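## Task

Take the black plate out of work nest N3, leaving its lid behind, and set it flat in one of the located places in cooler CD's drawer, its long side running across the drawer. Then push the drawer fully shut; CD's lamp stays on until it is. CD's housing must finish no more than about a finger's width from its starting spot, neither rotated nor tilted. Apart from the bins, nothing else on the bench may end up changed. Anything that stays put only because the robot holds it does not count. Finish by releasing and backing the hand away.

## Robot and tools

Robot: one arm with six revolute joints and a two-finger parallel gripper. Joint order is waist, shoulder, elbow, forearm roll, wrist pitch, wrist roll. Stated ranges (rad): waist -6.283 to 6.283, shoulder -2.304 to 2.304, elbow -4.224 to 0.061, forearm roll -6.283 to 6.283, wrist pitch -2.164 to 2.164, wrist roll -6.283 to 6.283. True ends may differ by up to 0.010 rad.

Scene frame: origin on the table surface right under the arm base, +z up, +x forward, +y to the left when facing +x. Positions in metres. The base may be slightly tilted, and the reported hand position gets less accurate far out. The gripper's fingers point along its own +z and close along its own y. end_effector_position is the point between the pads when closed, roughly 2 cm short of the fingertips; closing pushes the tips about 10 mm further along gripper +z.

Tool execute_actions, argument actions: a list holding zero or one item. Empty list: no command, just returns the state. A wait item {"steps": N} (N up to 300) commands nothing and returns after N control steps counted from the previous result. A motion item {"rows": [...], "steps": S}: S from 1 to 15 (default 15), each step 1/30 s; rows is 1 to 15 rows, one per step, the final row repeated to fill S. Each row is seven numbers in [-1, 1]. The first six are joint offsets in the order above, scaled so 1.0 equals 2.036 rad, measured from the joint angles printed in the latest result that contains them (not from the previous row). If no result in the scene has shown angles yet, they count from where the arm is when the action begins. A row of six zeros therefore drives the arm back to those reported angles; it is not a pause. The seventh number is the gripper opening, absolute: +1 fully open (84 mm between pads), -1 closed. Optional pictures (boolean) toggles camera images; they come by default. A call that asks a joint to go more than 0.010 rad beyond its stated end is refused and nothing is sent. A request past the real end is clipped there, and the result may say "joint sent to its limit".

Tool zoom_image: camera ("cam_high" or "cam_low") and region [x0, y0, x1, y1] in image pixels from the top-left, at most 504 by 504; it magnifies the latest image. Both cameras are 504x504; calibration (K, distortion, T_world_to_cam) is supplied and may be off by a couple of degrees and under a centimetre.

Tool finished_scene: argument scene, the number of the current scene. Only call it after the drawer is shut, the plate is released and the hand is clear. Replying without any tool call ends everything.

Motion behaviour: joint targets move at most 3.14 rad/s with about 0.16 s of acceleration, all joints arriving together. Each step keeps targets within 0.623 rad of measured angles, and targets putting the hand more than 70 mm from where it is get scaled back, so big moves take several calls. Between calls the arm continues toward the last row sent until it nearly stops or a step is HELD.

Result lines: hand pose (end_effector_position, end_effector_quat_wxyz) and velocities; Joint positions and Joint velocities in joint order plus pad gap in metres; grip_measured, the finger opening on the command scale; joint torques (offset, scaled, noisy; informative only). "joint command not followed" means the clearance check altered or blocked targets; HELD marks steps where your row was partly or fully not sent. Mounting blocks and posts count as arm for clearance.

Gripping: plates, blocks and reservoirs can only be taken across their width, on the body above the flange. Do not force a pad down onto a base flange; it can jam and may not release. To hold, command an opening clearly below grip_measured; lower squeezes harder, up to about 24 N per pad. Fast closing can overshoot force. Re-sending the read grip_measured still holds parts up to about 6 cm wide. Parts may be tugged briefly while held, and loose items may be nudged.

Hazards: if contact torque hits a joint's load limit (waist 54, shoulder 54, elbow 45, forearm roll 24.3, wrist pitch 17.1, wrist roll 17.1 N m, held weight included) the arm stops, backs off, idles 10 s and drops the rest of the call. Holding loads heats motors: a MOTOR HOT warning appears from 65 °C and at 80 °C brakes engage until cool (OVER-TEMPERATURE FAULT). Cooler CD is loose, so push its drawer gently and keep the housing from sliding or turning. Never knock or place anything off the table. Avoid drops, slips, slams and hard impacts; smooth, economical, quick motion is preferred.

Each tool is called as name(argument=value, ...), one argument or row to a line, values as JSON.

## Session

execute_actions(
  actions=[],
)

Scene clock: 0.00 s of 7200.00 s.
end_effector_position=(+0.2777, +0.1332, +0.2909) grip_measured=+1.00 end_effector_quat_wxyz=(-0.319, +0.772, -0.319, +0.447) end_effector_velocity=(-0.000, +0.000, +0.000) end_effector_angular_velocity=(+0.001, +0.001, -0.000)
Joint positions: [ 1.55  -0.927 -0.38  -1.674 -1.411 -2.279  0.084]
Joint velocities: [ 0.     0.    -0.     0.001  0.001  0.    -0.   ]
Joint torques (N m, as the arm reports them, + toward a larger angle): no reading

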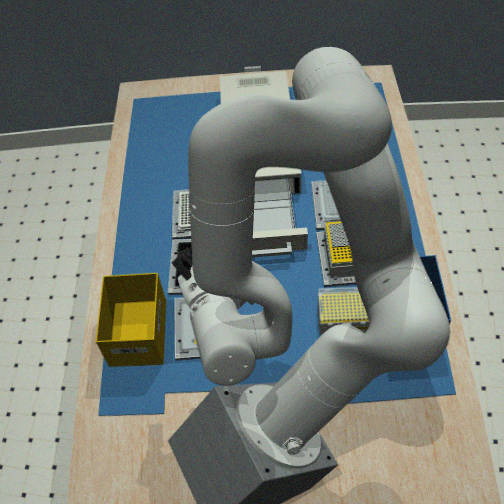

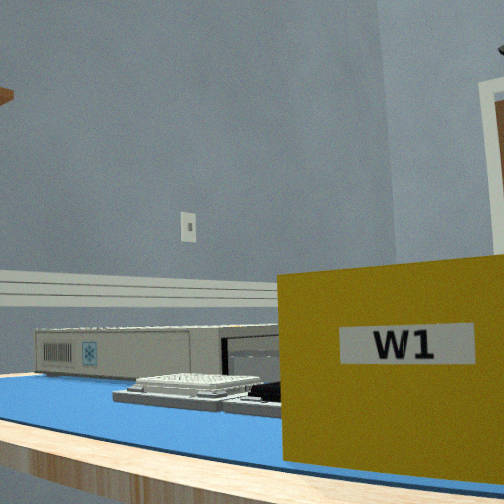

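execute_actions(
  actions=[
    {"rows":[[-0.761,0.308,-0.452,0,0,0,1]]},
  ],
  pictures=false,
)

execute_actions(
  actions=[
    {"steps":30},
  ],
)

Scene clock: 8.10 s of 7200.00 s.
end_effector_position=(+0.4411, +0.1747, +0.4102) grip_measured=+1.00 end_effector_quat_wxyz=(-0.356, +0.616, -0.607, +0.355) end_effector_velocity=(+0.431, -0.079, +0.210) end_effector_angular_velocity=(+0.789, +0.217, -1.005)
Joint positions: [ 1.218 -0.655 -0.713 -1.674 -1.411 -2.279  0.084]
Joint velocities: [-0.687  0.416 -0.683 -0.001  0.001  0.    -0.   ]
Joint torques (N m, as the arm reports them, + toward a larger angle): [17.4  14.22 -9.79 -2.72 -0.6  -0.01]
Steps of this call (steps 1 to 90: nothing new was sent; then 4.60 s passed at rest; steps 91 to 105: all 15 steps of this action). Readings (joint positions):
91: [1.550 -0.927 -0.381 -1.674 -1.410 -2.279]
92: [1.541 -0.918 -0.389 -1.674 -1.410 -2.279]
94: [1.488 -0.866 -0.441 -1.674 -1.410 -2.279]
98: [1.385 -0.772 -0.546 -1.674 -1.410 -2.279]
105: the state above

Scene clock: 9.10 s of 7200.00 s.
end_effector_position=(+0.7472, -0.1696, +0.3992) grip_measured=+1.00 end_effector_quat_wxyz=(+0.208, -0.240, +0.879, -0.356) end_effector_velocity=(+0.105, -0.476, -0.140) end_effector_angular_velocity=(-0.034, +0.176, -0.831)
Joint positions: [ 0.489 -0.401 -1.135 -1.674 -1.411 -2.279  0.084]
Joint velocities: [-0.747  0.154 -0.252  0.     0.001  0.    -0.   ]
Joint torques (N m, as the arm reports them, + toward a larger angle): [ 22.76  19.87 -10.38  -2.74  -0.43   0.03]
Steps of this call (steps 1 to 30: the robot went on to your last target). Readings (joint positions):
1: [1.196 -0.641 -0.736 -1.674 -1.411 -2.279]
2: [1.173 -0.628 -0.757 -1.674 -1.411 -2.279]
4: [1.126 -0.603 -0.799 -1.674 -1.411 -2.279]
8: [1.032 -0.558 -0.874 -1.674 -1.411 -2.279]
30: the state above

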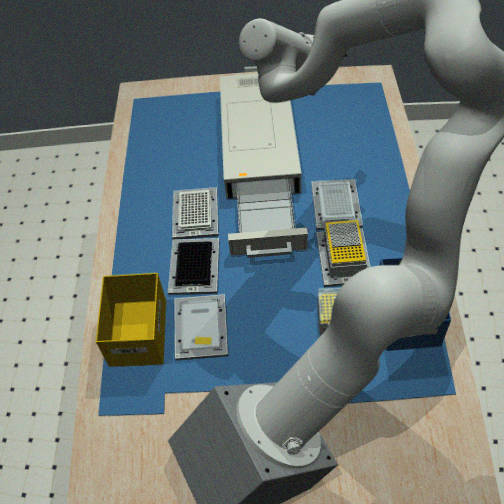

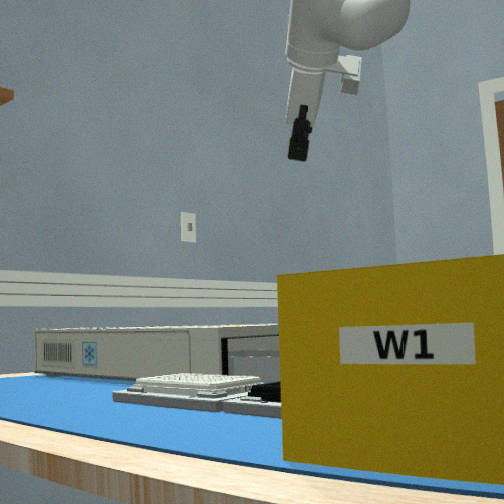

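zoom_image(
  camera="cam_high",
  region=[150, 150, 330, 330],
)

zoom_image(
  camera="cam_low",
  region=[100, 300, 300, 430],
)

Region (150, 150, 330, 330) of cam_high's 504x504 image, scaled by 2.800, with more detail than that image has.

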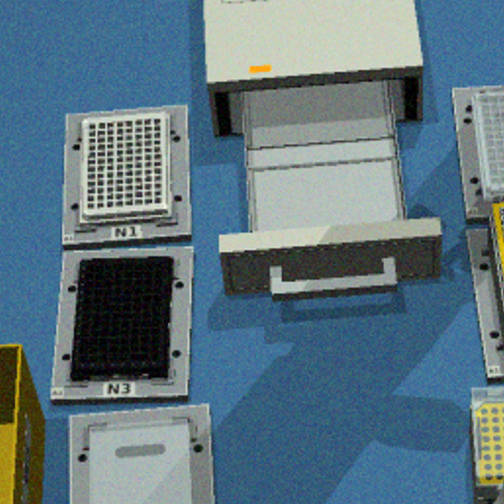

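Region (100, 300, 300, 430) of cam_low's 504x504 image, scaled by 2.520, with more detail than that image has; it fills the top 328 rows of this view, and the rest is white.

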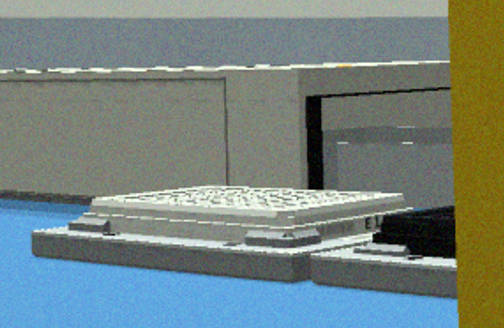

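execute_actions(
  actions=[
    {"rows":[[0.0297,-0.2557,-0.0126,0.2522,0.3139,0.3875,1]]},
  ],
  pictures=false,
)

execute_actions(
  actions=[
    {"steps":35},
  ],
)

Scene clock: 14.40 s of 7200.00 s.
end_effector_position=(+0.7480, -0.2673, +0.2317) grip_measured=+1.00 end_effector_quat_wxyz=(+0.100, -0.046, +0.960, -0.258) end_effector_velocity=(-0.056, +0.512, -0.174) end_effector_angular_velocity=(+0.729, -0.001, +0.080)
Joint positions: [ 0.178 -0.5   -1.255 -1.509 -1.205 -2.048  0.084]
Joint velocities: [ 0.384 -0.435  0.099  0.361  0.446  0.574  0.   ]
Joint torques (N m, as the arm reports them, + toward a larger angle): [24.78 28.   -9.65 -2.16 -0.34 -0.02]
Steps of this call (steps 1 to 45: the robot went on to your last target; steps 46 to 110: nothing new was sent; then 1.13 s passed at rest; steps 111 to 125: all 15 steps of this action). Readings (joint positions):
111: [0.002 -0.301 -1.300 -1.673 -1.410 -2.279]
112: [0.008 -0.307 -1.300 -1.667 -1.402 -2.270]
114: [0.037 -0.339 -1.293 -1.640 -1.370 -2.238]
118: [0.088 -0.399 -1.279 -1.592 -1.310 -2.175]
125: the state above

Scene clock: 15.57 s of 7200.00 s.
end_effector_position=(+0.5352, +0.1531, +0.1207) grip_measured=+1.00 end_effector_quat_wxyz=(+0.001, +0.002, +1.000, +0.000) end_effector_velocity=(-0.004, +0.003, -0.002) end_effector_angular_velocity=(+0.001, +0.004, +0.003)
Joint positions: [ 0.549 -0.92  -1.161 -1.161 -0.772 -1.491  0.084]
Joint velocities: [ 0.003 -0.005  0.003  0.001  0.004  0.004  0.   ]
Joint torques (N m, as the arm reports them, + toward a larger angle): [28.7  27.58 -7.51 -1.57  0.28  0.08]
Steps of this call (steps 1 to 35: the robot went on to your last target). Readings (joint positions):
1: [0.191 -0.515 -1.252 -1.497 -1.190 -2.029]
2: [0.204 -0.530 -1.249 -1.485 -1.175 -2.010]
4: [0.229 -0.559 -1.242 -1.460 -1.145 -1.971]
8: [0.281 -0.617 -1.229 -1.412 -1.085 -1.893]
35: the state above

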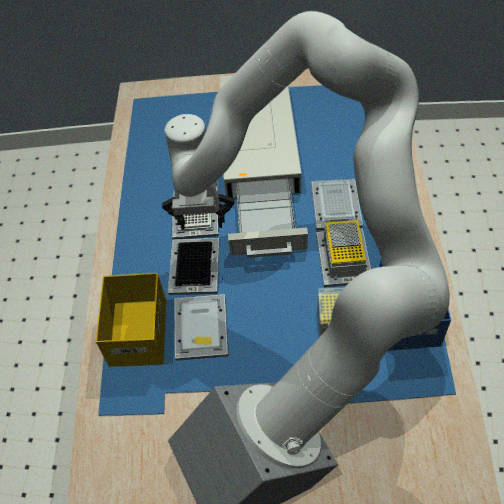

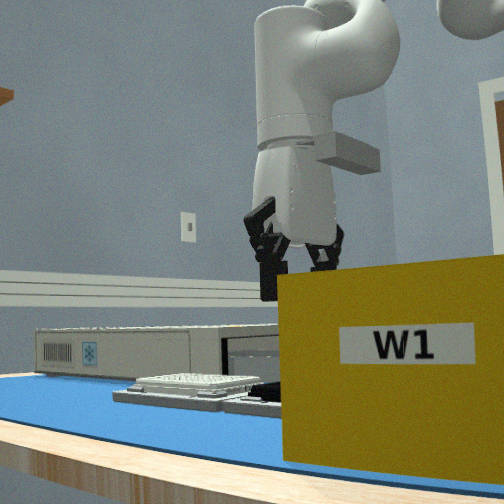

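execute_actions(
  actions=[
    {"rows":[[-0.0394,-0.0516,-0.0104,-0.0732,0.025,0.0489,1]]},
  ],
  pictures=false,
)

execute_actions(
  actions=[
    {"steps":10},
  ],
)

zoom_image(
  camera="cam_high",
  region=[150, 210, 240, 300],
)

Scene clock: 18.57 s of 7200.00 s.
end_effector_position=(+0.5299, +0.1533, +0.0515) grip_measured=+1.00 end_effector_quat_wxyz=(-0.002, +0.001, +1.000, +0.004) end_effector_velocity=(-0.003, -0.001, -0.003) end_effector_angular_velocity=(-0.002, +0.005, +0.002)
Joint positions: [ 0.469 -1.024 -1.182 -1.31  -0.721 -1.392  0.084]
Joint velocities: [-0.003 -0.005  0.002 -0.002  0.001  0.001 -0.   ]
Joint torques (N m, as the arm reports them, + toward a larger angle): [27.5  28.72 -6.07 -1.48  0.22  0.11]
Steps of this call (steps 1 to 15: the robot went on to your last target; steps 16 to 75: nothing new was sent; steps 76 to 90: all 15 steps of this action). Readings (joint positions):
76: [0.549 -0.922 -1.160 -1.161 -0.771 -1.490]
77: [0.545 -0.927 -1.163 -1.171 -0.768 -1.483]
79: [0.513 -0.968 -1.173 -1.231 -0.747 -1.443]
83: [0.469 -1.024 -1.179 -1.305 -0.724 -1.396]
90: the state above

Scene clock: 18.90 s of 7200.00 s.
end_effector_position=(+0.5295, +0.1532, +0.0510) grip_measured=+1.00 end_effector_quat_wxyz=(-0.003, +0.001, +1.000, +0.004) end_effector_velocity=(-0.001, -0.000, -0.001) end_effector_angular_velocity=(-0.001, +0.000, +0.002)
Joint positions: [ 0.469 -1.025 -1.182 -1.31  -0.721 -1.392  0.084]
Joint velocities: [-0.    -0.001  0.001 -0.001 -0.    -0.     0.   ]
Joint torques (N m, as the arm reports them, + toward a larger angle): [29.05 28.73 -6.56 -1.6   0.27  0.14]
Steps of this call (steps 1 to 10: the robot went on to your last target). Readings (joint positions):
1: [0.469 -1.024 -1.182 -1.310 -0.721 -1.392]
2: [0.469 -1.024 -1.182 -1.310 -0.721 -1.392]
4: [0.469 -1.025 -1.182 -1.310 -0.721 -1.392]
8: [0.469 -1.025 -1.182 -1.310 -0.721 -1.392]
10: the state above

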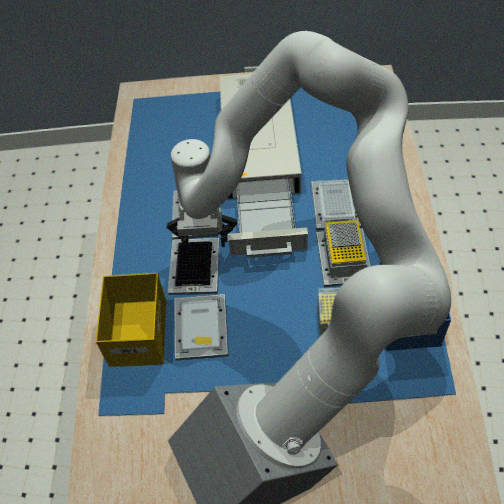

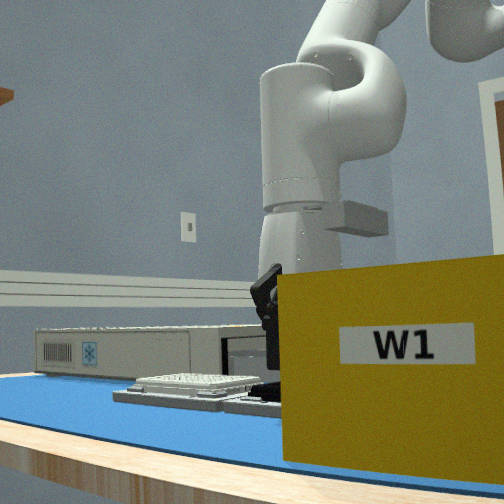

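Region (150, 210, 240, 300) of cam_high's 504x504 image, scaled by 5.600, with more detail than that image has.

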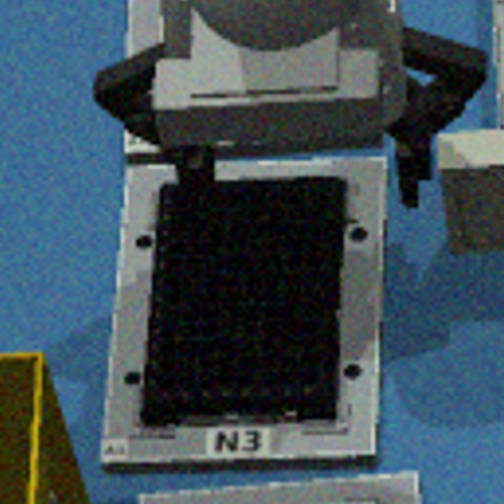

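execute_actions(
  actions=[
    {"rows":[[0.0354,-0.0062,0.0324,-0.0054,0.0077,0.0555,1]]},
  ],
  pictures=false,
)

execute_actions(
  actions=[
    {"steps":8},
  ],
)

zoom_image(
  camera="cam_high",
  region=[150, 210, 240, 300],
)

Scene clock: 21.13 s of 7200.00 s.
end_effector_position=(+0.4819, +0.1762, +0.0584) grip_measured=+1.00 end_effector_quat_wxyz=(-0.005, +0.001, +1.000, +0.005) end_effector_velocity=(-0.002, +0.001, -0.001) end_effector_angular_velocity=(-0.002, +0.002, +0.003)
Joint positions: [ 0.54  -1.037 -1.116 -1.321 -0.706 -1.279  0.084]
Joint velocities: [ 0.002 -0.002  0.002  0.    -0.     0.001 -0.   ]
Joint torques (N m, as the arm reports them, + toward a larger angle): [27.62 27.99 -6.22 -1.42  0.31  0.14]
Steps of this call (steps 1 to 15: the robot went on to your last target; steps 16 to 52: nothing new was sent; steps 53 to 67: all 15 steps of this action). Readings (joint positions):
53: [0.469 -1.025 -1.181 -1.310 -0.721 -1.390]
54: [0.474 -1.025 -1.177 -1.311 -0.720 -1.380]
56: [0.507 -1.031 -1.147 -1.316 -0.713 -1.329]
60: [0.540 -1.038 -1.117 -1.320 -0.706 -1.283]
67: the state above

Scene clock: 21.40 s of 7200.00 s.
end_effector_position=(+0.4816, +0.1763, +0.0584) grip_measured=+1.00 end_effector_quat_wxyz=(-0.006, +0.000, +1.000, +0.005) end_effector_velocity=(-0.000, +0.000, +0.001) end_effector_angular_velocity=(+0.000, -0.000, -0.001)
Joint positions: [ 0.541 -1.037 -1.116 -1.321 -0.706 -1.279  0.084]
Joint velocities: [0.001 0.001 0.    0.002 0.    0.    0.   ]
Joint torques (N m, as the arm reports them, + toward a larger angle): [27.46 28.46 -6.02 -1.43  0.28  0.17]
Steps of this call (steps 1 to 8: the robot went on to your last target). Readings (joint positions):
1: [0.540 -1.037 -1.116 -1.321 -0.706 -1.279]
2: [0.540 -1.037 -1.116 -1.321 -0.706 -1.279]
4: [0.540 -1.037 -1.116 -1.321 -0.706 -1.279]
8: the state above

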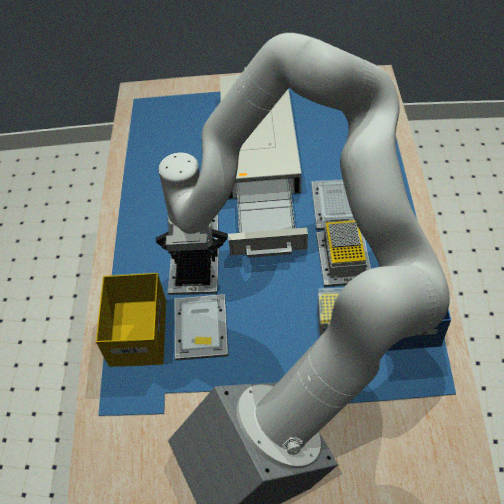

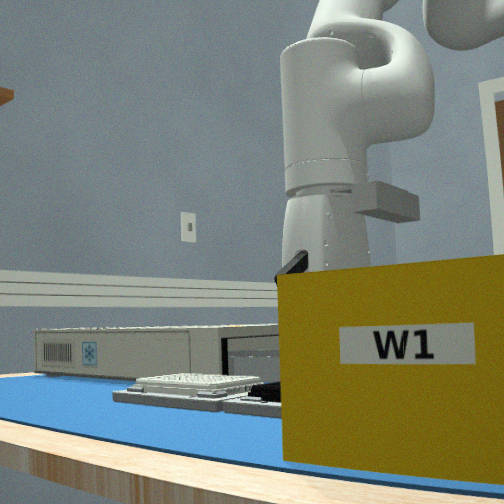

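Region (150, 210, 240, 300) of cam_high's 504x504 image, scaled by 5.600, with more detail than that image has.

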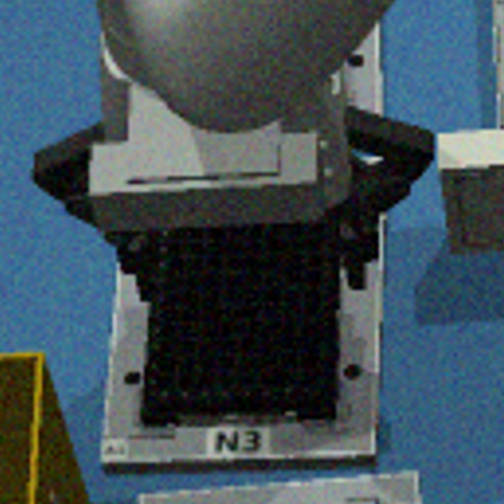

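execute_actions(
  actions=[
    {"rows":[[-0.0033,-0.018,-0.0097,-0.0186,-0.0042,0.0169,1]]},
  ],
  pictures=false,
)

execute_actions(
  actions=[
    {"steps":8},
  ],
)

zoom_image(
  camera="cam_high",
  region=[165, 240, 225, 300],
)

Scene clock: 24.97 s of 7200.00 s.
end_effector_position=(+0.4820, +0.1809, +0.0445) grip_measured=+1.00 end_effector_quat_wxyz=(+0.000, +0.000, +1.000, +0.001) end_effector_velocity=(-0.001, +0.000, -0.001) end_effector_angular_velocity=(-0.001, +0.002, +0.000)
Joint positions: [ 0.534 -1.074 -1.136 -1.359 -0.714 -1.244  0.084]
Joint velocities: [ 0.    -0.002  0.     0.001 -0.     0.    -0.   ]
Joint torques (N m, as the arm reports them, + toward a larger angle): [27.4  28.09 -6.05 -1.75  0.26  0.06]
Steps of this call (steps 1 to 15: the robot went on to your last target; steps 16 to 90: nothing new was sent; then 0.07 s passed at rest; steps 91 to 105: all 15 steps of this action). Readings (joint positions):
91: [0.540 -1.038 -1.116 -1.322 -0.706 -1.278]
92: [0.540 -1.044 -1.120 -1.328 -0.708 -1.271]
94: [0.536 -1.063 -1.130 -1.347 -0.711 -1.255]
98: [0.534 -1.074 -1.135 -1.358 -0.714 -1.245]
105: the state above

Scene clock: 25.23 s of 7200.00 s.
end_effector_position=(+0.4819, +0.1809, +0.0444) grip_measured=+1.00 end_effector_quat_wxyz=(+0.000, +0.000, +1.000, +0.000) end_effector_velocity=(-0.001, +0.000, -0.001) end_effector_angular_velocity=(-0.001, -0.000, +0.003)
Joint positions: [ 0.534 -1.074 -1.136 -1.359 -0.714 -1.244  0.084]
Joint velocities: [ 0.    -0.002 -0.    -0.002 -0.     0.    -0.   ]
Joint torques (N m, as the arm reports them, + toward a larger angle): [28.17 28.61 -6.44 -1.49  0.25  0.13]
Steps of this call (steps 1 to 8: the robot went on to your last target). Readings (joint positions):
1: [0.534 -1.074 -1.136 -1.359 -0.714 -1.244]
2: [0.534 -1.074 -1.136 -1.359 -0.714 -1.244]
4: [0.534 -1.074 -1.136 -1.359 -0.714 -1.244]
8: the state above

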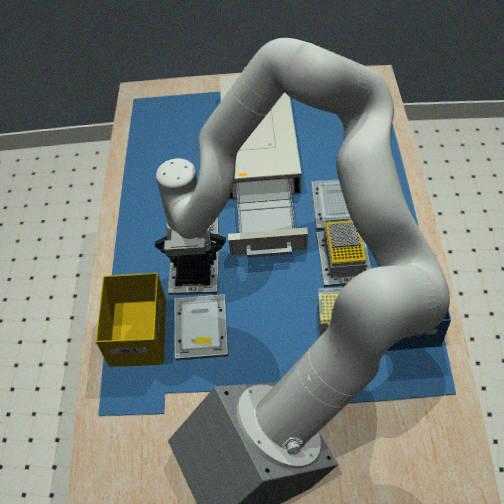

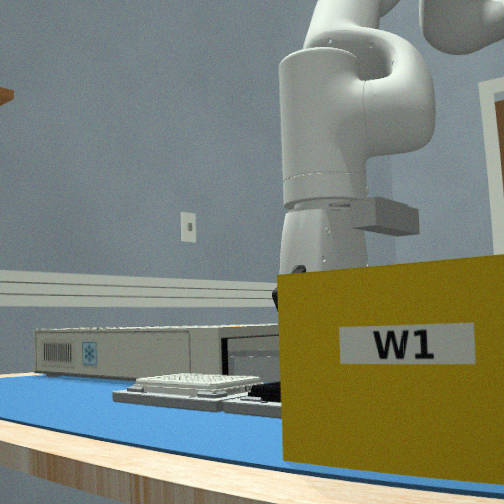

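Region (165, 240, 225, 300) of cam_high's 504x504 image, scaled by 8.400, with more detail than that image has.

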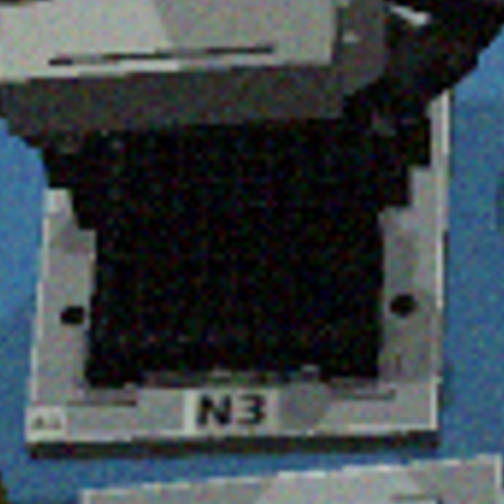

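execute_actions(
  actions=[
    {"rows":[[0.0012,-0.0019,-0.0022,0.0016,0,-0.0005,1],[0.0012,-0.0019,-0.0022,0.0016,0,-0.0005,1],[0.0012,-0.0019,-0.0022,0.0016,0,-0.0005,1],[0.0012,-0.0019,-0.0022,0.0016,0,-0.0005,1],[-0.0012,-0.005,-0.0036,-0.003,0.0005,0.0023,1],[-0.0012,-0.005,-0.0036,-0.003,0.0005,0.0023,1],[-0.0012,-0.005,-0.0036,-0.003,0.0005,0.0023,1],[-0.0037,-0.0086,-0.0051,-0.0076,0.001,0.0052,1]]},
  ],
  pictures=false,
)

execute_actions(
  actions=[
    {"steps":8},
  ],
)

zoom_image(
  camera="cam_high",
  region=[165, 240, 225, 300],
)

Scene clock: 27.00 s of 7200.00 s.
end_effector_position=(+0.4818, +0.1828, +0.0364) grip_measured=+1.00 end_effector_quat_wxyz=(+0.000, +0.000, +1.000, +0.001) end_effector_velocity=(+0.003, +0.001, +0.000) end_effector_angular_velocity=(+0.002, -0.005, -0.001)
Joint positions: [ 0.526 -1.091 -1.146 -1.374 -0.712 -1.234  0.084]
Joint velocities: [-0.    -0.001 -0.004 -0.005 -0.     0.003  0.   ]
Joint torques (N m, as the arm reports them, + toward a larger angle): [28.71 29.21 -5.34 -1.65  0.24  0.  ]
Steps of this call (steps 1 to 15: the robot went on to your last target; steps 16 to 38: nothing new was sent; steps 39 to 53: all 15 steps of this action). Readings (joint positions):
39: [0.534 -1.074 -1.136 -1.359 -0.714 -1.244]
40: [0.534 -1.075 -1.137 -1.358 -0.714 -1.244]
42: [0.536 -1.077 -1.139 -1.356 -0.714 -1.245]
46: [0.532 -1.083 -1.142 -1.363 -0.713 -1.241]
53: the state above

Scene clock: 27.27 s of 7200.00 s.
end_effector_position=(+0.4819, +0.1829, +0.0364) grip_measured=+1.00 end_effector_quat_wxyz=(+0.000, +0.000, +1.000, +0.001) end_effector_velocity=(-0.001, -0.000, -0.001) end_effector_angular_velocity=(-0.001, +0.001, +0.001)
Joint positions: [ 0.526 -1.092 -1.146 -1.374 -0.712 -1.234  0.084]
Joint velocities: [-0.    -0.001  0.001 -0.001 -0.     0.    -0.   ]
Joint torques (N m, as the arm reports them, + toward a larger angle): [28.34 28.26 -5.74 -1.49  0.24  0.15]
Steps of this call (steps 1 to 8: the robot went on to your last target). Readings (joint positions):
1: [0.526 -1.091 -1.146 -1.374 -0.712 -1.234]
2: [0.526 -1.091 -1.146 -1.374 -0.712 -1.234]
4: [0.526 -1.091 -1.146 -1.374 -0.712 -1.234]
8: the state above

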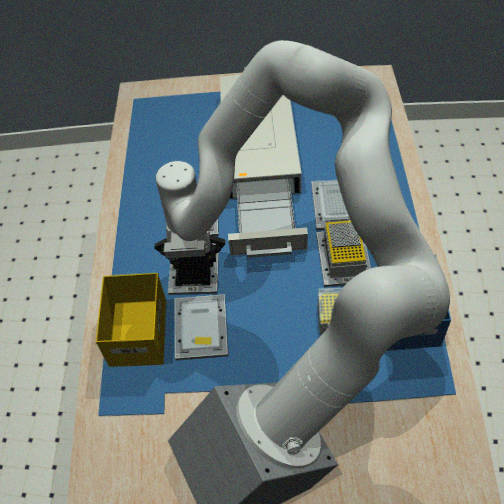

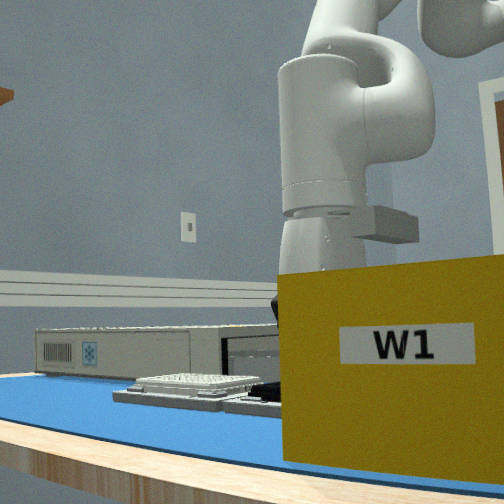

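Region (165, 240, 225, 300) of cam_high's 504x504 image, scaled by 8.400, with more detail than that image has.

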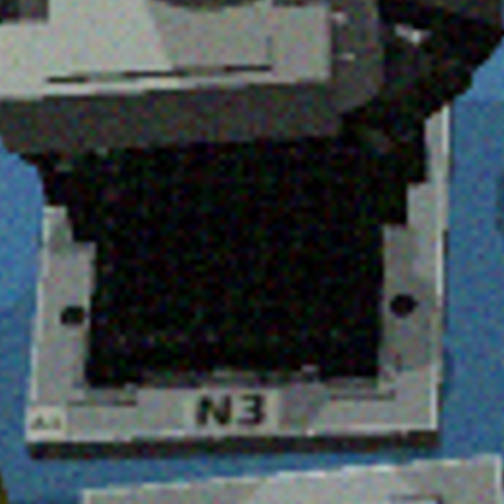

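Test close to probe height.

execute_actions(
  actions=[
    {"rows":[[0,0,0,0,0,0,0.75]]},
  ],
  pictures=false,
)

Scene clock: 28.40 s of 7200.00 s.
end_effector_position=(+0.4823, +0.1832, +0.0369) grip_measured=+0.83 end_effector_quat_wxyz=(+0.001, +0.001, +1.000, +0.001) end_effector_velocity=(-0.002, -0.000, -0.002) end_effector_angular_velocity=(-0.002, +0.003, +0.001)
Joint positions: [ 0.527 -1.091 -1.147 -1.374 -0.712 -1.234  0.078]
Joint velocities: [-0.001 -0.004 -0.     0.001 -0.    -0.     0.   ]
Joint torques (N m, as the arm reports them, + toward a larger angle): [17.36 14.57 -4.34 -2.69 -0.53  0.08]
Steps of this call (steps 1 to 15: the robot went on to your last target; steps 16 to 19: nothing new was sent; steps 20 to 34: all 15 steps of this action). Readings (joint positions):
20: [0.526 -1.092 -1.146 -1.374 -0.712 -1.234]
21: [0.527 -1.091 -1.147 -1.374 -0.711 -1.233]
23: [0.527 -1.091 -1.146 -1.374 -0.711 -1.233]
27: [0.527 -1.090 -1.146 -1.374 -0.712 -1.234]
34: the state above

execute_actions(
  actions=[
    {"rows":[[0,0,0,0,0,0,1],[0,0,0,0,0,0,1],[0,0,0,0,0,0,1],[0,0,0,0,0,0,1],[0,0,0,0,0,0,1],[0,0,0,0,0,0,1],[-0.001,-0.0015,-0.0006,-0.002,0.0002,0.0012,1],[-0.001,-0.0015,-0.0006,-0.002,0.0002,0.0012,1],[-0.0021,-0.003,-0.0013,-0.004,0.0005,0.0025,1]]},
  ],
  pictures=false,
)

Scene clock: 30.07 s of 7200.00 s.
end_effector_position=(+0.4811, +0.1828, +0.0325) grip_measured=+1.00 end_effector_quat_wxyz=(-0.000, +0.000, +1.000, +0.000) end_effector_velocity=(+0.003, +0.001, +0.002) end_effector_angular_velocity=(+0.002, -0.006, -0.001)
Joint positions: [ 0.522 -1.098 -1.148 -1.382 -0.711 -1.229  0.084]
Joint velocities: [ 0.002  0.002 -0.002 -0.004 -0.001  0.003  0.   ]
Joint torques (N m, as the arm reports them, + toward a larger angle): [27.6  27.12 -5.62 -1.59  0.31  0.12]
Steps of this call (steps 1 to 15: the robot went on to your last target; steps 16 to 35: nothing new was sent; steps 36 to 50: all 15 steps of this action). Readings (joint positions):
36: [0.526 -1.091 -1.146 -1.374 -0.712 -1.234]
37: [0.526 -1.092 -1.146 -1.374 -0.713 -1.234]
39: [0.525 -1.092 -1.146 -1.375 -0.715 -1.233]
43: [0.525 -1.093 -1.146 -1.376 -0.713 -1.233]
50: the state above

Free; a further 3 mm, then close.

execute_actions(
  actions=[
    {"rows":[[-0.0018,-0.0025,-0.0016,-0.0034,0.0004,0.002,1]],"steps":10},
  ],
  pictures=false,
)

execute_actions(
  actions=[
    {"rows":[[0,0,0,0,0,0,0.9],[0,0,0,0,0,0,0.85],[0,0,0,0,0,0,0.8],[0,0,0,0,0,0,0.7],[0,0,0,0,0,0,0.6],[0,0,0,0,0,0,0.4],[0,0,0,0,0,0,0.2]]},
  ],
  pictures=false,
)

Scene clock: 36.57 s of 7200.00 s.
end_effector_position=(+0.4818, +0.1831, +0.0298) grip_measured=+1.00 end_effector_quat_wxyz=(+0.000, +0.000, +1.000, +0.001) end_effector_velocity=(-0.000, -0.000, -0.000) end_effector_angular_velocity=(-0.000, +0.000, +0.002)
Joint positions: [ 0.518 -1.103 -1.152 -1.389 -0.71  -1.225  0.084]
Joint velocities: [-0.    -0.001  0.001 -0.002  0.     0.     0.   ]
Joint torques (N m, as the arm reports them, + toward a larger angle): [27.38 26.76 -5.16 -1.43  0.29  0.05]
Steps of this call (steps 1 to 15: the robot went on to your last target; steps 16 to 90: nothing new was sent; then 3.17 s passed at rest; steps 91 to 100: all 10 steps of this action). Readings (joint positions):
91: [0.522 -1.097 -1.149 -1.383 -0.711 -1.228]
92: [0.522 -1.098 -1.150 -1.384 -0.710 -1.227]
94: [0.519 -1.101 -1.151 -1.387 -0.710 -1.226]
98: [0.518 -1.103 -1.152 -1.389 -0.710 -1.225]
100: the state above

Scene clock: 37.07 s of 7200.00 s.
end_effector_position=(+0.4818, +0.1831, +0.0299) grip_measured=+0.98 end_effector_quat_wxyz=(+0.000, +0.000, +1.000, +0.001) end_effector_velocity=(-0.001, -0.000, -0.001) end_effector_angular_velocity=(-0.002, +0.001, +0.002)
Joint positions: [ 0.518 -1.103 -1.152 -1.389 -0.71  -1.225  0.083]
Joint velocities: [ 0.    -0.002 -0.    -0.001 -0.001 -0.     0.   ]
Joint torques (N m, as the arm reports them, + toward a larger angle): [26.51 24.95 -4.7  -1.66  0.11  0.11]
Steps of this call (steps 1 to 15: all 15 steps of this action). Readings (joint positions):
1: [0.518 -1.103 -1.152 -1.389 -0.710 -1.225]
2: [0.518 -1.103 -1.152 -1.389 -0.710 -1.225]
4: [0.518 -1.103 -1.152 -1.389 -0.710 -1.225]
8: [0.518 -1.103 -1.152 -1.389 -0.710 -1.225]
15: the state above

execute_actions(
  actions=[
    {"rows":[[0.002,0.0028,0.0012,0.0038,-0.0005,-0.0024,0.2],[0.004,0.0056,0.0024,0.0076,-0.0009,-0.0047,0.2],[0.006,0.0084,0.0036,0.0114,-0.0014,-0.0071,0.2],[0.009,0.0126,0.0054,0.017,-0.002,-0.0106,0.2],[0.012,0.0168,0.007,0.0228,-0.003,-0.0142,0.2],[0.018,0.025,0.01,0.034,-0.005,-0.021,0.2],[0.025,0.034,0.013,0.047,-0.008,-0.03,0.2],[0.033,0.045,0.017,0.062,-0.011,-0.04,0.2],[0.042,0.057,0.02,0.079,-0.015,-0.05,0.2],[0.051,0.068,0.024,0.095,-0.019,-0.061,0.2],[0.059,0.0786,0.027,0.1105,-0.022,-0.071,0.2]]},
  ],
)

Scene clock: 40.50 s of 7200.00 s.
end_effector_position=(+0.4826, +0.1837, +0.1231) grip_measured=+0.98 end_effector_quat_wxyz=(+0.003, +0.001, +1.000, +0.001) end_effector_velocity=(-0.008, +0.000, +0.114) end_effector_angular_velocity=(+0.011, +0.003, +0.008)
Joint positions: [ 0.633 -0.95  -1.101 -1.177 -0.752 -1.36   0.083]
Joint velocities: [ 0.14   0.184  0.054  0.26  -0.058 -0.173 -0.   ]
Joint torques (N m, as the arm reports them, + toward a larger angle): [12.05  7.86 -5.77 -5.26  0.19  0.29]
Steps of this call (steps 1 to 15: the robot went on to your last target; steps 16 to 88: nothing new was sent; steps 89 to 103: all 15 steps of this action). Readings (joint positions):
89: [0.518 -1.103 -1.151 -1.389 -0.710 -1.225]
90: [0.519 -1.102 -1.151 -1.387 -0.710 -1.226]
92: [0.524 -1.095 -1.147 -1.377 -0.712 -1.232]
96: [0.547 -1.063 -1.135 -1.334 -0.718 -1.260]
103: the state above

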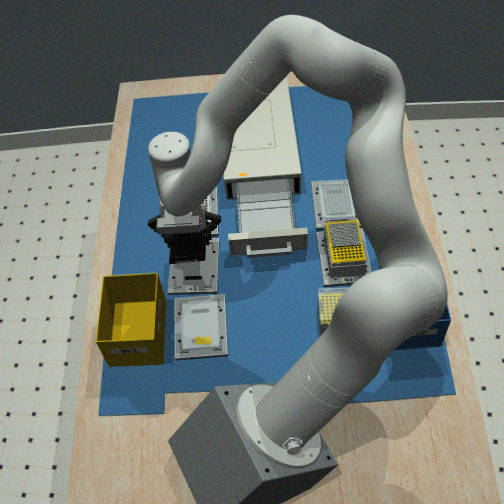

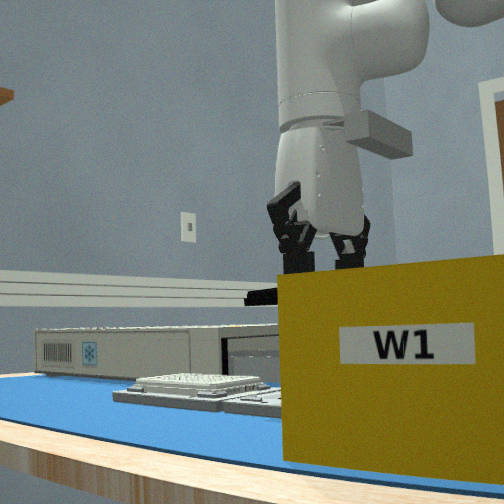

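zoom_image(
  camera="cam_high",
  region=[220, 170, 315, 265],
)

execute_actions(
  actions=[
    {"rows":[[-0.01,0.015,0,0.005,-0.003,0.03,0.2],[-0.02,0.022,0,0.005,-0.003,0.07,0.2],[-0.03,0.03,0,0.005,-0.004,0.1,0.2],[-0.04,0.038,-0.001,0.005,-0.005,0.14,0.2],[-0.05,0.046,-0.001,0.005,-0.005,0.17,0.2],[-0.062,0.056,-0.002,0.005,-0.006,0.21,0.2],[-0.074,0.066,-0.002,0.005,-0.007,0.25,0.2],[-0.086,0.076,-0.003,0.005,-0.008,0.29,0.2],[-0.098,0.086,-0.003,0.005,-0.008,0.33,0.2],[-0.11,0.096,-0.004,0.005,-0.009,0.37,0.2],[-0.122,0.106,-0.004,0.005,-0.01,0.41,0.2],[-0.134,0.116,-0.005,0.005,-0.011,0.45,0.2],[-0.146,0.126,-0.005,0.005,-0.012,0.5,0.2],[-0.157,0.1347,-0.0056,0.0046,-0.0123,0.538,0.2]]},
  ],
  pictures=false,
)

execute_actions(
  actions=[
    {"steps":20},
  ],
)

Region (220, 170, 315, 265) of cam_high's 504x504 image, scaled by 5.305, with more detail than that image has.

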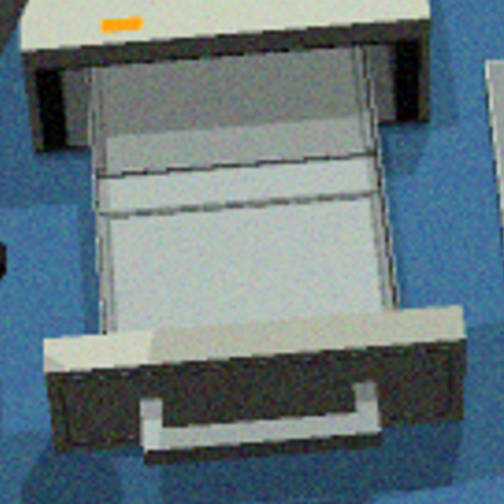

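Scene clock: 43.17 s of 7200.00 s.
end_effector_position=(+0.5806, +0.0620, +0.1301) grip_measured=+0.98 end_effector_quat_wxyz=(-0.003, +0.492, +0.871, +0.004) end_effector_velocity=(+0.204, -0.349, +0.000) end_effector_angular_velocity=(-0.024, +0.018, -2.633)
Joint positions: [ 0.417 -0.761 -1.109 -1.167 -0.77  -0.631  0.083]
Joint velocities: [-0.546  0.451 -0.021 -0.003 -0.036  1.914  0.   ]
Joint torques (N m, as the arm reports them, + toward a larger angle): [26.47 27.73 -7.83 -1.28  0.31  0.17]
Steps of this call (steps 1 to 30: the robot went on to your last target; steps 31 to 65: nothing new was sent; steps 66 to 80: all 15 steps of this action). Readings (joint positions):
66: [0.638 -0.943 -1.097 -1.164 -0.755 -1.368]
67: [0.636 -0.941 -1.097 -1.164 -0.755 -1.358]
69: [0.616 -0.925 -1.098 -1.166 -0.756 -1.296]
73: [0.549 -0.871 -1.103 -1.167 -0.761 -1.075]
80: the state above

Scene clock: 43.83 s of 7200.00 s.
end_effector_position=(+0.6148, -0.0077, +0.1297) grip_measured=+0.98 end_effector_quat_wxyz=(+0.000, +0.693, +0.721, +0.001) end_effector_velocity=(+0.001, -0.001, +0.000) end_effector_angular_velocity=(-0.002, -0.001, -0.004)
Joint positions: [ 0.313 -0.676 -1.112 -1.168 -0.777 -0.265  0.083]
Joint velocities: [-0.001  0.001 -0.001 -0.    -0.002  0.001  0.   ]
Joint torques (N m, as the arm reports them, + toward a larger angle): [27.05 26.06 -7.63 -1.5   0.28  0.12]
Steps of this call (steps 1 to 20: the robot went on to your last target). Readings (joint positions):
1: [0.399 -0.746 -1.109 -1.167 -0.771 -0.567]
2: [0.381 -0.731 -1.110 -1.167 -0.772 -0.503]
4: [0.346 -0.703 -1.111 -1.168 -0.775 -0.384]
8: [0.316 -0.678 -1.113 -1.168 -0.777 -0.276]
20: the state above

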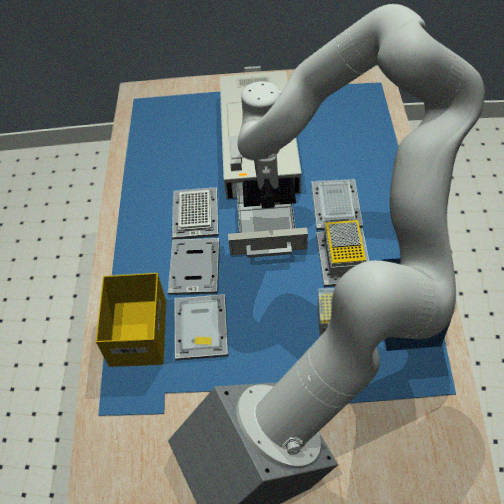

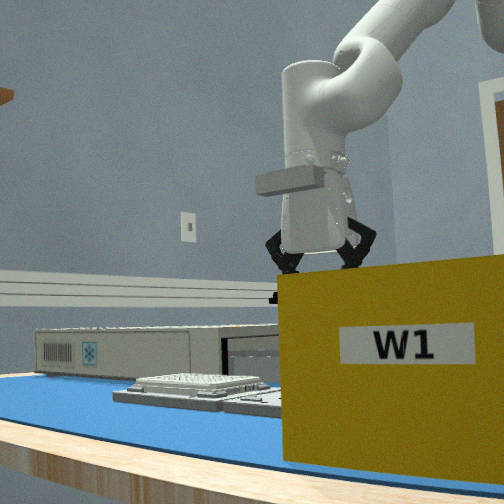

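zoom_image(
  camera="cam_high",
  region=[220, 170, 315, 265],
)

Region (220, 170, 315, 265) of cam_high's 504x504 image, scaled by 5.305, with more detail than that image has.

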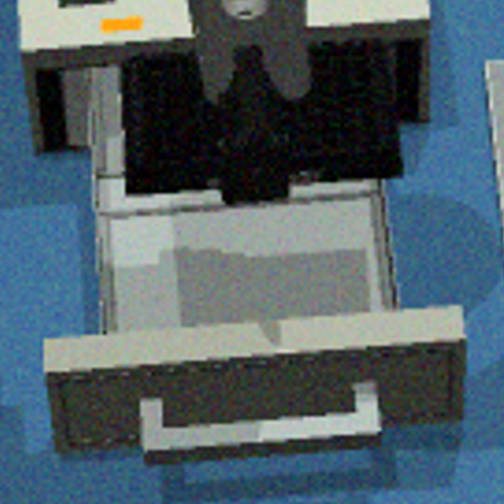

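execute_actions(
  actions=[
    {"rows":[[-0.004,-0.007,-0.002,-0.008,0.003,0.007,0.2],[-0.009,-0.015,-0.005,-0.018,0.007,0.014,0.2],[-0.015,-0.026,-0.008,-0.029,0.011,0.024,0.2],[-0.021,-0.036,-0.011,-0.041,0.016,0.033,0.2],[-0.026,-0.045,-0.014,-0.051,0.02,0.041,0.2],[-0.0297,-0.0513,-0.0161,-0.0586,0.0229,0.0474,0.2]]},
  ],
  pictures=false,
)

execute_actions(
  actions=[
    {"steps":8},
  ],
)

zoom_image(
  camera="cam_high",
  region=[220, 170, 315, 265],
)

zoom_image(
  camera="cam_low",
  region=[200, 290, 300, 390],
)

Scene clock: 48.20 s of 7200.00 s.
end_effector_position=(+0.6155, -0.0017, +0.0707) grip_measured=+0.98 end_effector_quat_wxyz=(+0.000, +0.696, +0.718, +0.001) end_effector_velocity=(+0.002, +0.001, -0.001) end_effector_angular_velocity=(+0.002, -0.005, -0.001)
Joint positions: [ 0.254 -0.78  -1.145 -1.286 -0.73  -0.169  0.083]
Joint velocities: [-0.001 -0.002 -0.003 -0.007  0.002  0.005  0.   ]
Joint torques (N m, as the arm reports them, + toward a larger angle): [27.18 28.39 -6.66 -1.5   0.23  0.19]
Steps of this call (steps 1 to 15: the robot went on to your last target; steps 16 to 90: nothing new was sent; then 0.87 s passed at rest; steps 91 to 105: all 15 steps of this action). Readings (joint positions):
91: [0.313 -0.676 -1.112 -1.168 -0.776 -0.264]
92: [0.311 -0.679 -1.114 -1.172 -0.775 -0.260]
94: [0.301 -0.697 -1.120 -1.194 -0.766 -0.243]
98: [0.264 -0.761 -1.138 -1.264 -0.739 -0.188]
105: the state above

Scene clock: 48.47 s of 7200.00 s.
end_effector_position=(+0.6152, -0.0016, +0.0702) grip_measured=+0.98 end_effector_quat_wxyz=(-0.000, +0.696, +0.718, +0.001) end_effector_velocity=(-0.001, +0.000, -0.001) end_effector_angular_velocity=(-0.001, +0.002, +0.001)
Joint positions: [ 0.253 -0.78  -1.145 -1.287 -0.73  -0.168  0.083]
Joint velocities: [-0.001 -0.002  0.    -0.001  0.     0.    -0.   ]
Joint torques (N m, as the arm reports them, + toward a larger angle): [27.52 28.95 -6.68 -1.59  0.26  0.12]
Steps of this call (steps 1 to 8: the robot went on to your last target). Readings (joint positions):
1: [0.253 -0.780 -1.145 -1.287 -0.730 -0.169]
2: [0.253 -0.780 -1.145 -1.287 -0.730 -0.168]
4: [0.253 -0.780 -1.145 -1.287 -0.730 -0.168]
8: the state above

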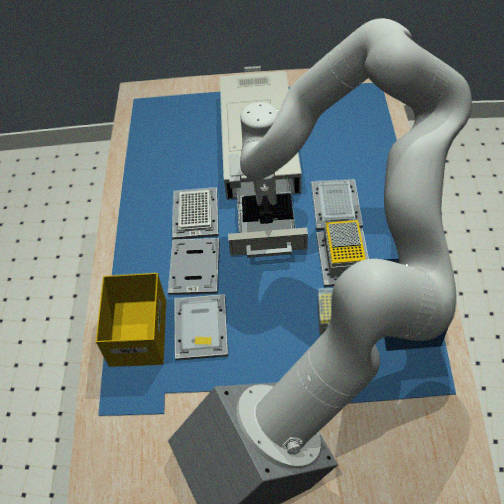

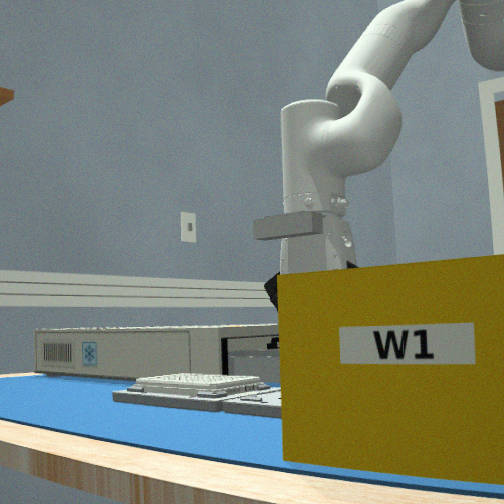

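Region (220, 170, 315, 265) of cam_high's 504x504 image, scaled by 5.305, with more detail than that image has.

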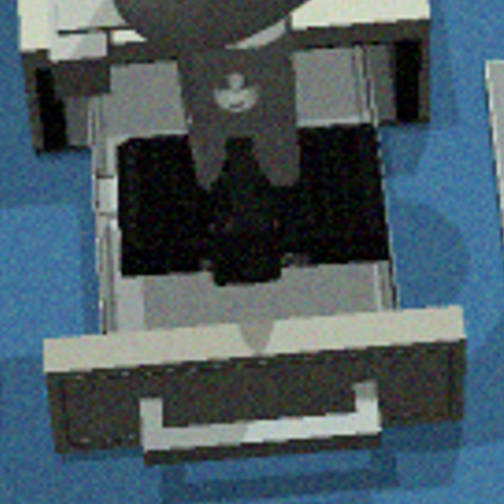

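Region (200, 290, 300, 390) of cam_low's 504x504 image, scaled by 5.040, with more detail than that image has.

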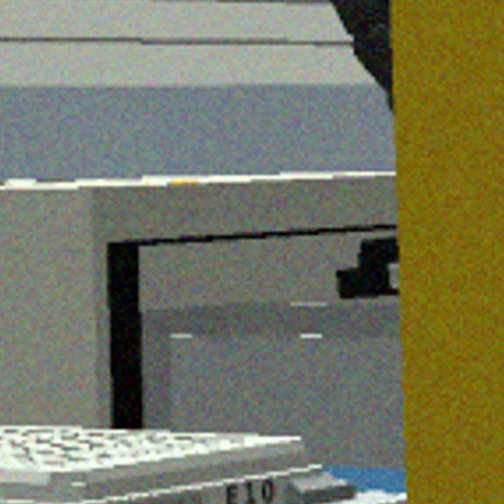

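execute_actions(
  actions=[
    {"rows":[[0.0043,0.0054,0.02,-0.0122,0.0026,0.0178,0.2],[0.0043,0.0054,0.02,-0.0122,0.0026,0.0178,0.2],[0.0043,0.0054,0.02,-0.0122,0.0026,0.0178,0.2],[0.0043,0.0054,0.02,-0.0122,0.0026,0.0178,0.2],[0.0015,0.0013,0.0183,-0.0173,0.0041,0.0211,0.2],[0.0015,0.0013,0.0183,-0.0173,0.0041,0.0211,0.2],[-0.0012,-0.0027,0.0167,-0.0224,0.0057,0.0245,0.2],[-0.0012,-0.0027,0.0167,-0.0224,0.0057,0.0245,0.2],[-0.004,-0.0068,0.015,-0.0274,0.0072,0.0278,0.2],[-0.004,-0.0068,0.015,-0.0274,0.0072,0.0278,0.2],[-0.0068,-0.0108,0.0134,-0.0325,0.0087,0.0312,0.2]]},
  ],
  pictures=false,
)

execute_actions(
  actions=[
    {"steps":10},
  ],
)

zoom_image(
  camera="cam_high",
  region=[220, 170, 315, 265],
)

Scene clock: 51.37 s of 7200.00 s.
end_effector_position=(+0.6004, +0.0012, +0.0518) grip_measured=+0.98 end_effector_quat_wxyz=(-0.000, +0.693, +0.721, +0.001) end_effector_velocity=(+0.001, +0.001, -0.018) end_effector_angular_velocity=(+0.003, -0.002, +0.001)
Joint positions: [ 0.24  -0.801 -1.117 -1.351 -0.713 -0.107  0.083]
Joint velocities: [-0.02  -0.032 -0.013 -0.042  0.013  0.028  0.   ]
Joint torques (N m, as the arm reports them, + toward a larger angle): [27.12 32.47 -6.58 -1.76  0.19 -0.12]
Steps of this call (steps 1 to 15: the robot went on to your last target; steps 16 to 72: nothing new was sent; steps 73 to 87: all 15 steps of this action). Readings (joint positions):
73: [0.253 -0.780 -1.144 -1.287 -0.730 -0.167]
74: [0.254 -0.778 -1.138 -1.292 -0.729 -0.161]
76: [0.259 -0.773 -1.117 -1.304 -0.726 -0.143]
80: [0.256 -0.778 -1.109 -1.321 -0.722 -0.126]
87: the state above

Scene clock: 51.70 s of 7200.00 s.
end_effector_position=(+0.6007, +0.0013, +0.0511) grip_measured=+0.98 end_effector_quat_wxyz=(-0.000, +0.693, +0.720, +0.002) end_effector_velocity=(+0.000, -0.001, +0.000) end_effector_angular_velocity=(-0.001, -0.000, -0.001)
Joint positions: [ 0.239 -0.802 -1.118 -1.353 -0.712 -0.105  0.083]
Joint velocities: [-0.001  0.002  0.001 -0.    -0.001  0.    -0.   ]
Joint torques (N m, as the arm reports them, + toward a larger angle): [27.   27.7  -6.1  -1.81  0.3   0.13]
Steps of this call (steps 1 to 10: the robot went on to your last target). Readings (joint positions):
1: [0.240 -0.802 -1.117 -1.352 -0.713 -0.106]
2: [0.240 -0.802 -1.118 -1.352 -0.712 -0.105]
4: [0.239 -0.802 -1.118 -1.353 -0.712 -0.105]
8: [0.239 -0.802 -1.118 -1.353 -0.712 -0.105]
10: the state above

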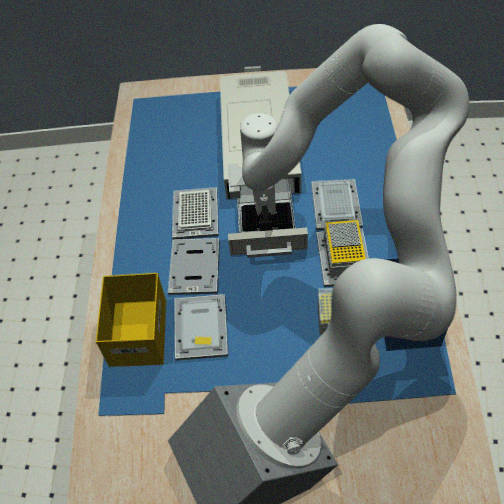

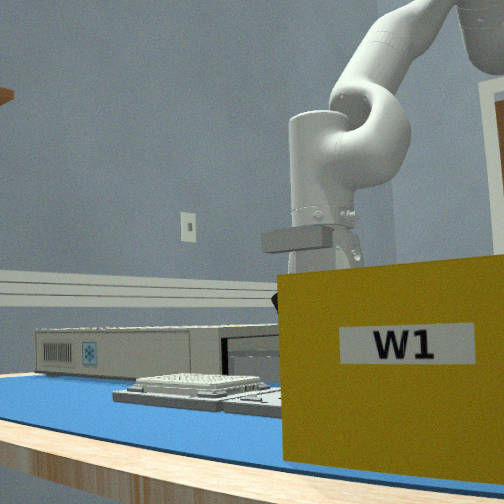

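Region (220, 170, 315, 265) of cam_high's 504x504 image, scaled by 5.305, with more detail than that image has.

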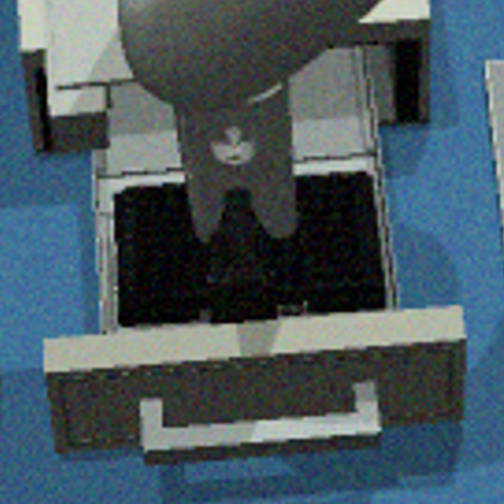

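execute_actions(
  actions=[
    {"rows":[[-0.0017,-0.0025,-0.001,-0.003,0.0009,0.002,0.2],[-0.0017,-0.0025,-0.001,-0.003,0.0009,0.002,0.2],[-0.0017,-0.0025,-0.001,-0.003,0.0009,0.002,0.2],[-0.0034,-0.005,-0.002,-0.0062,0.0018,0.004,0.2]],"steps":12},
  ],
  pictures=false,
)

execute_actions(
  actions=[
    {"rows":[[-0.0017,-0.0025,-0.001,-0.003,0.0009,0.002,0.2]],"steps":10},
  ],
  pictures=false,
)

Scene clock: 53.43 s of 7200.00 s.
end_effector_position=(+0.6006, +0.0013, +0.0452) grip_measured=+0.98 end_effector_quat_wxyz=(-0.000, +0.693, +0.720, +0.002) end_effector_velocity=(+0.001, +0.000, -0.000) end_effector_angular_velocity=(+0.000, -0.002, -0.000)
Joint positions: [ 0.233 -0.812 -1.122 -1.366 -0.709 -0.097  0.083]
Joint velocities: [-0.    -0.001 -0.001 -0.002  0.     0.001  0.   ]
Joint torques (N m, as the arm reports them, + toward a larger angle): [27.25 29.09 -5.72 -1.62  0.26  0.07]
Steps of this call (steps 1 to 15: the robot went on to your last target; steps 16 to 40: nothing new was sent; steps 41 to 52: all 12 steps of this action). Readings (joint positions):
41: [0.239 -0.803 -1.118 -1.353 -0.712 -0.105]
42: [0.238 -0.804 -1.118 -1.355 -0.712 -0.104]
44: [0.237 -0.806 -1.119 -1.358 -0.711 -0.102]
48: [0.233 -0.812 -1.121 -1.365 -0.709 -0.097]
52: the state above

Scene clock: 53.77 s of 7200.00 s.
end_effector_position=(+0.6005, +0.0013, +0.0422) grip_measured=+0.98 end_effector_quat_wxyz=(-0.001, +0.694, +0.720, +0.002) end_effector_velocity=(+0.001, -0.000, +0.001) end_effector_angular_velocity=(+0.001, -0.001, -0.003)
Joint positions: [ 0.229 -0.817 -1.124 -1.372 -0.707 -0.093  0.083]
Joint velocities: [-0.     0.002 -0.     0.001  0.001  0.001 -0.   ]
Joint torques (N m, as the arm reports them, + toward a larger angle): [26.92 28.14 -5.81 -1.52  0.29  0.14]
Steps of this call (steps 1 to 10: all 10 steps of this action). Readings (joint positions):
1: [0.232 -0.813 -1.122 -1.366 -0.709 -0.097]
2: [0.232 -0.814 -1.123 -1.367 -0.708 -0.096]
4: [0.230 -0.816 -1.123 -1.370 -0.707 -0.094]
8: [0.229 -0.817 -1.124 -1.371 -0.707 -0.093]
10: the state above


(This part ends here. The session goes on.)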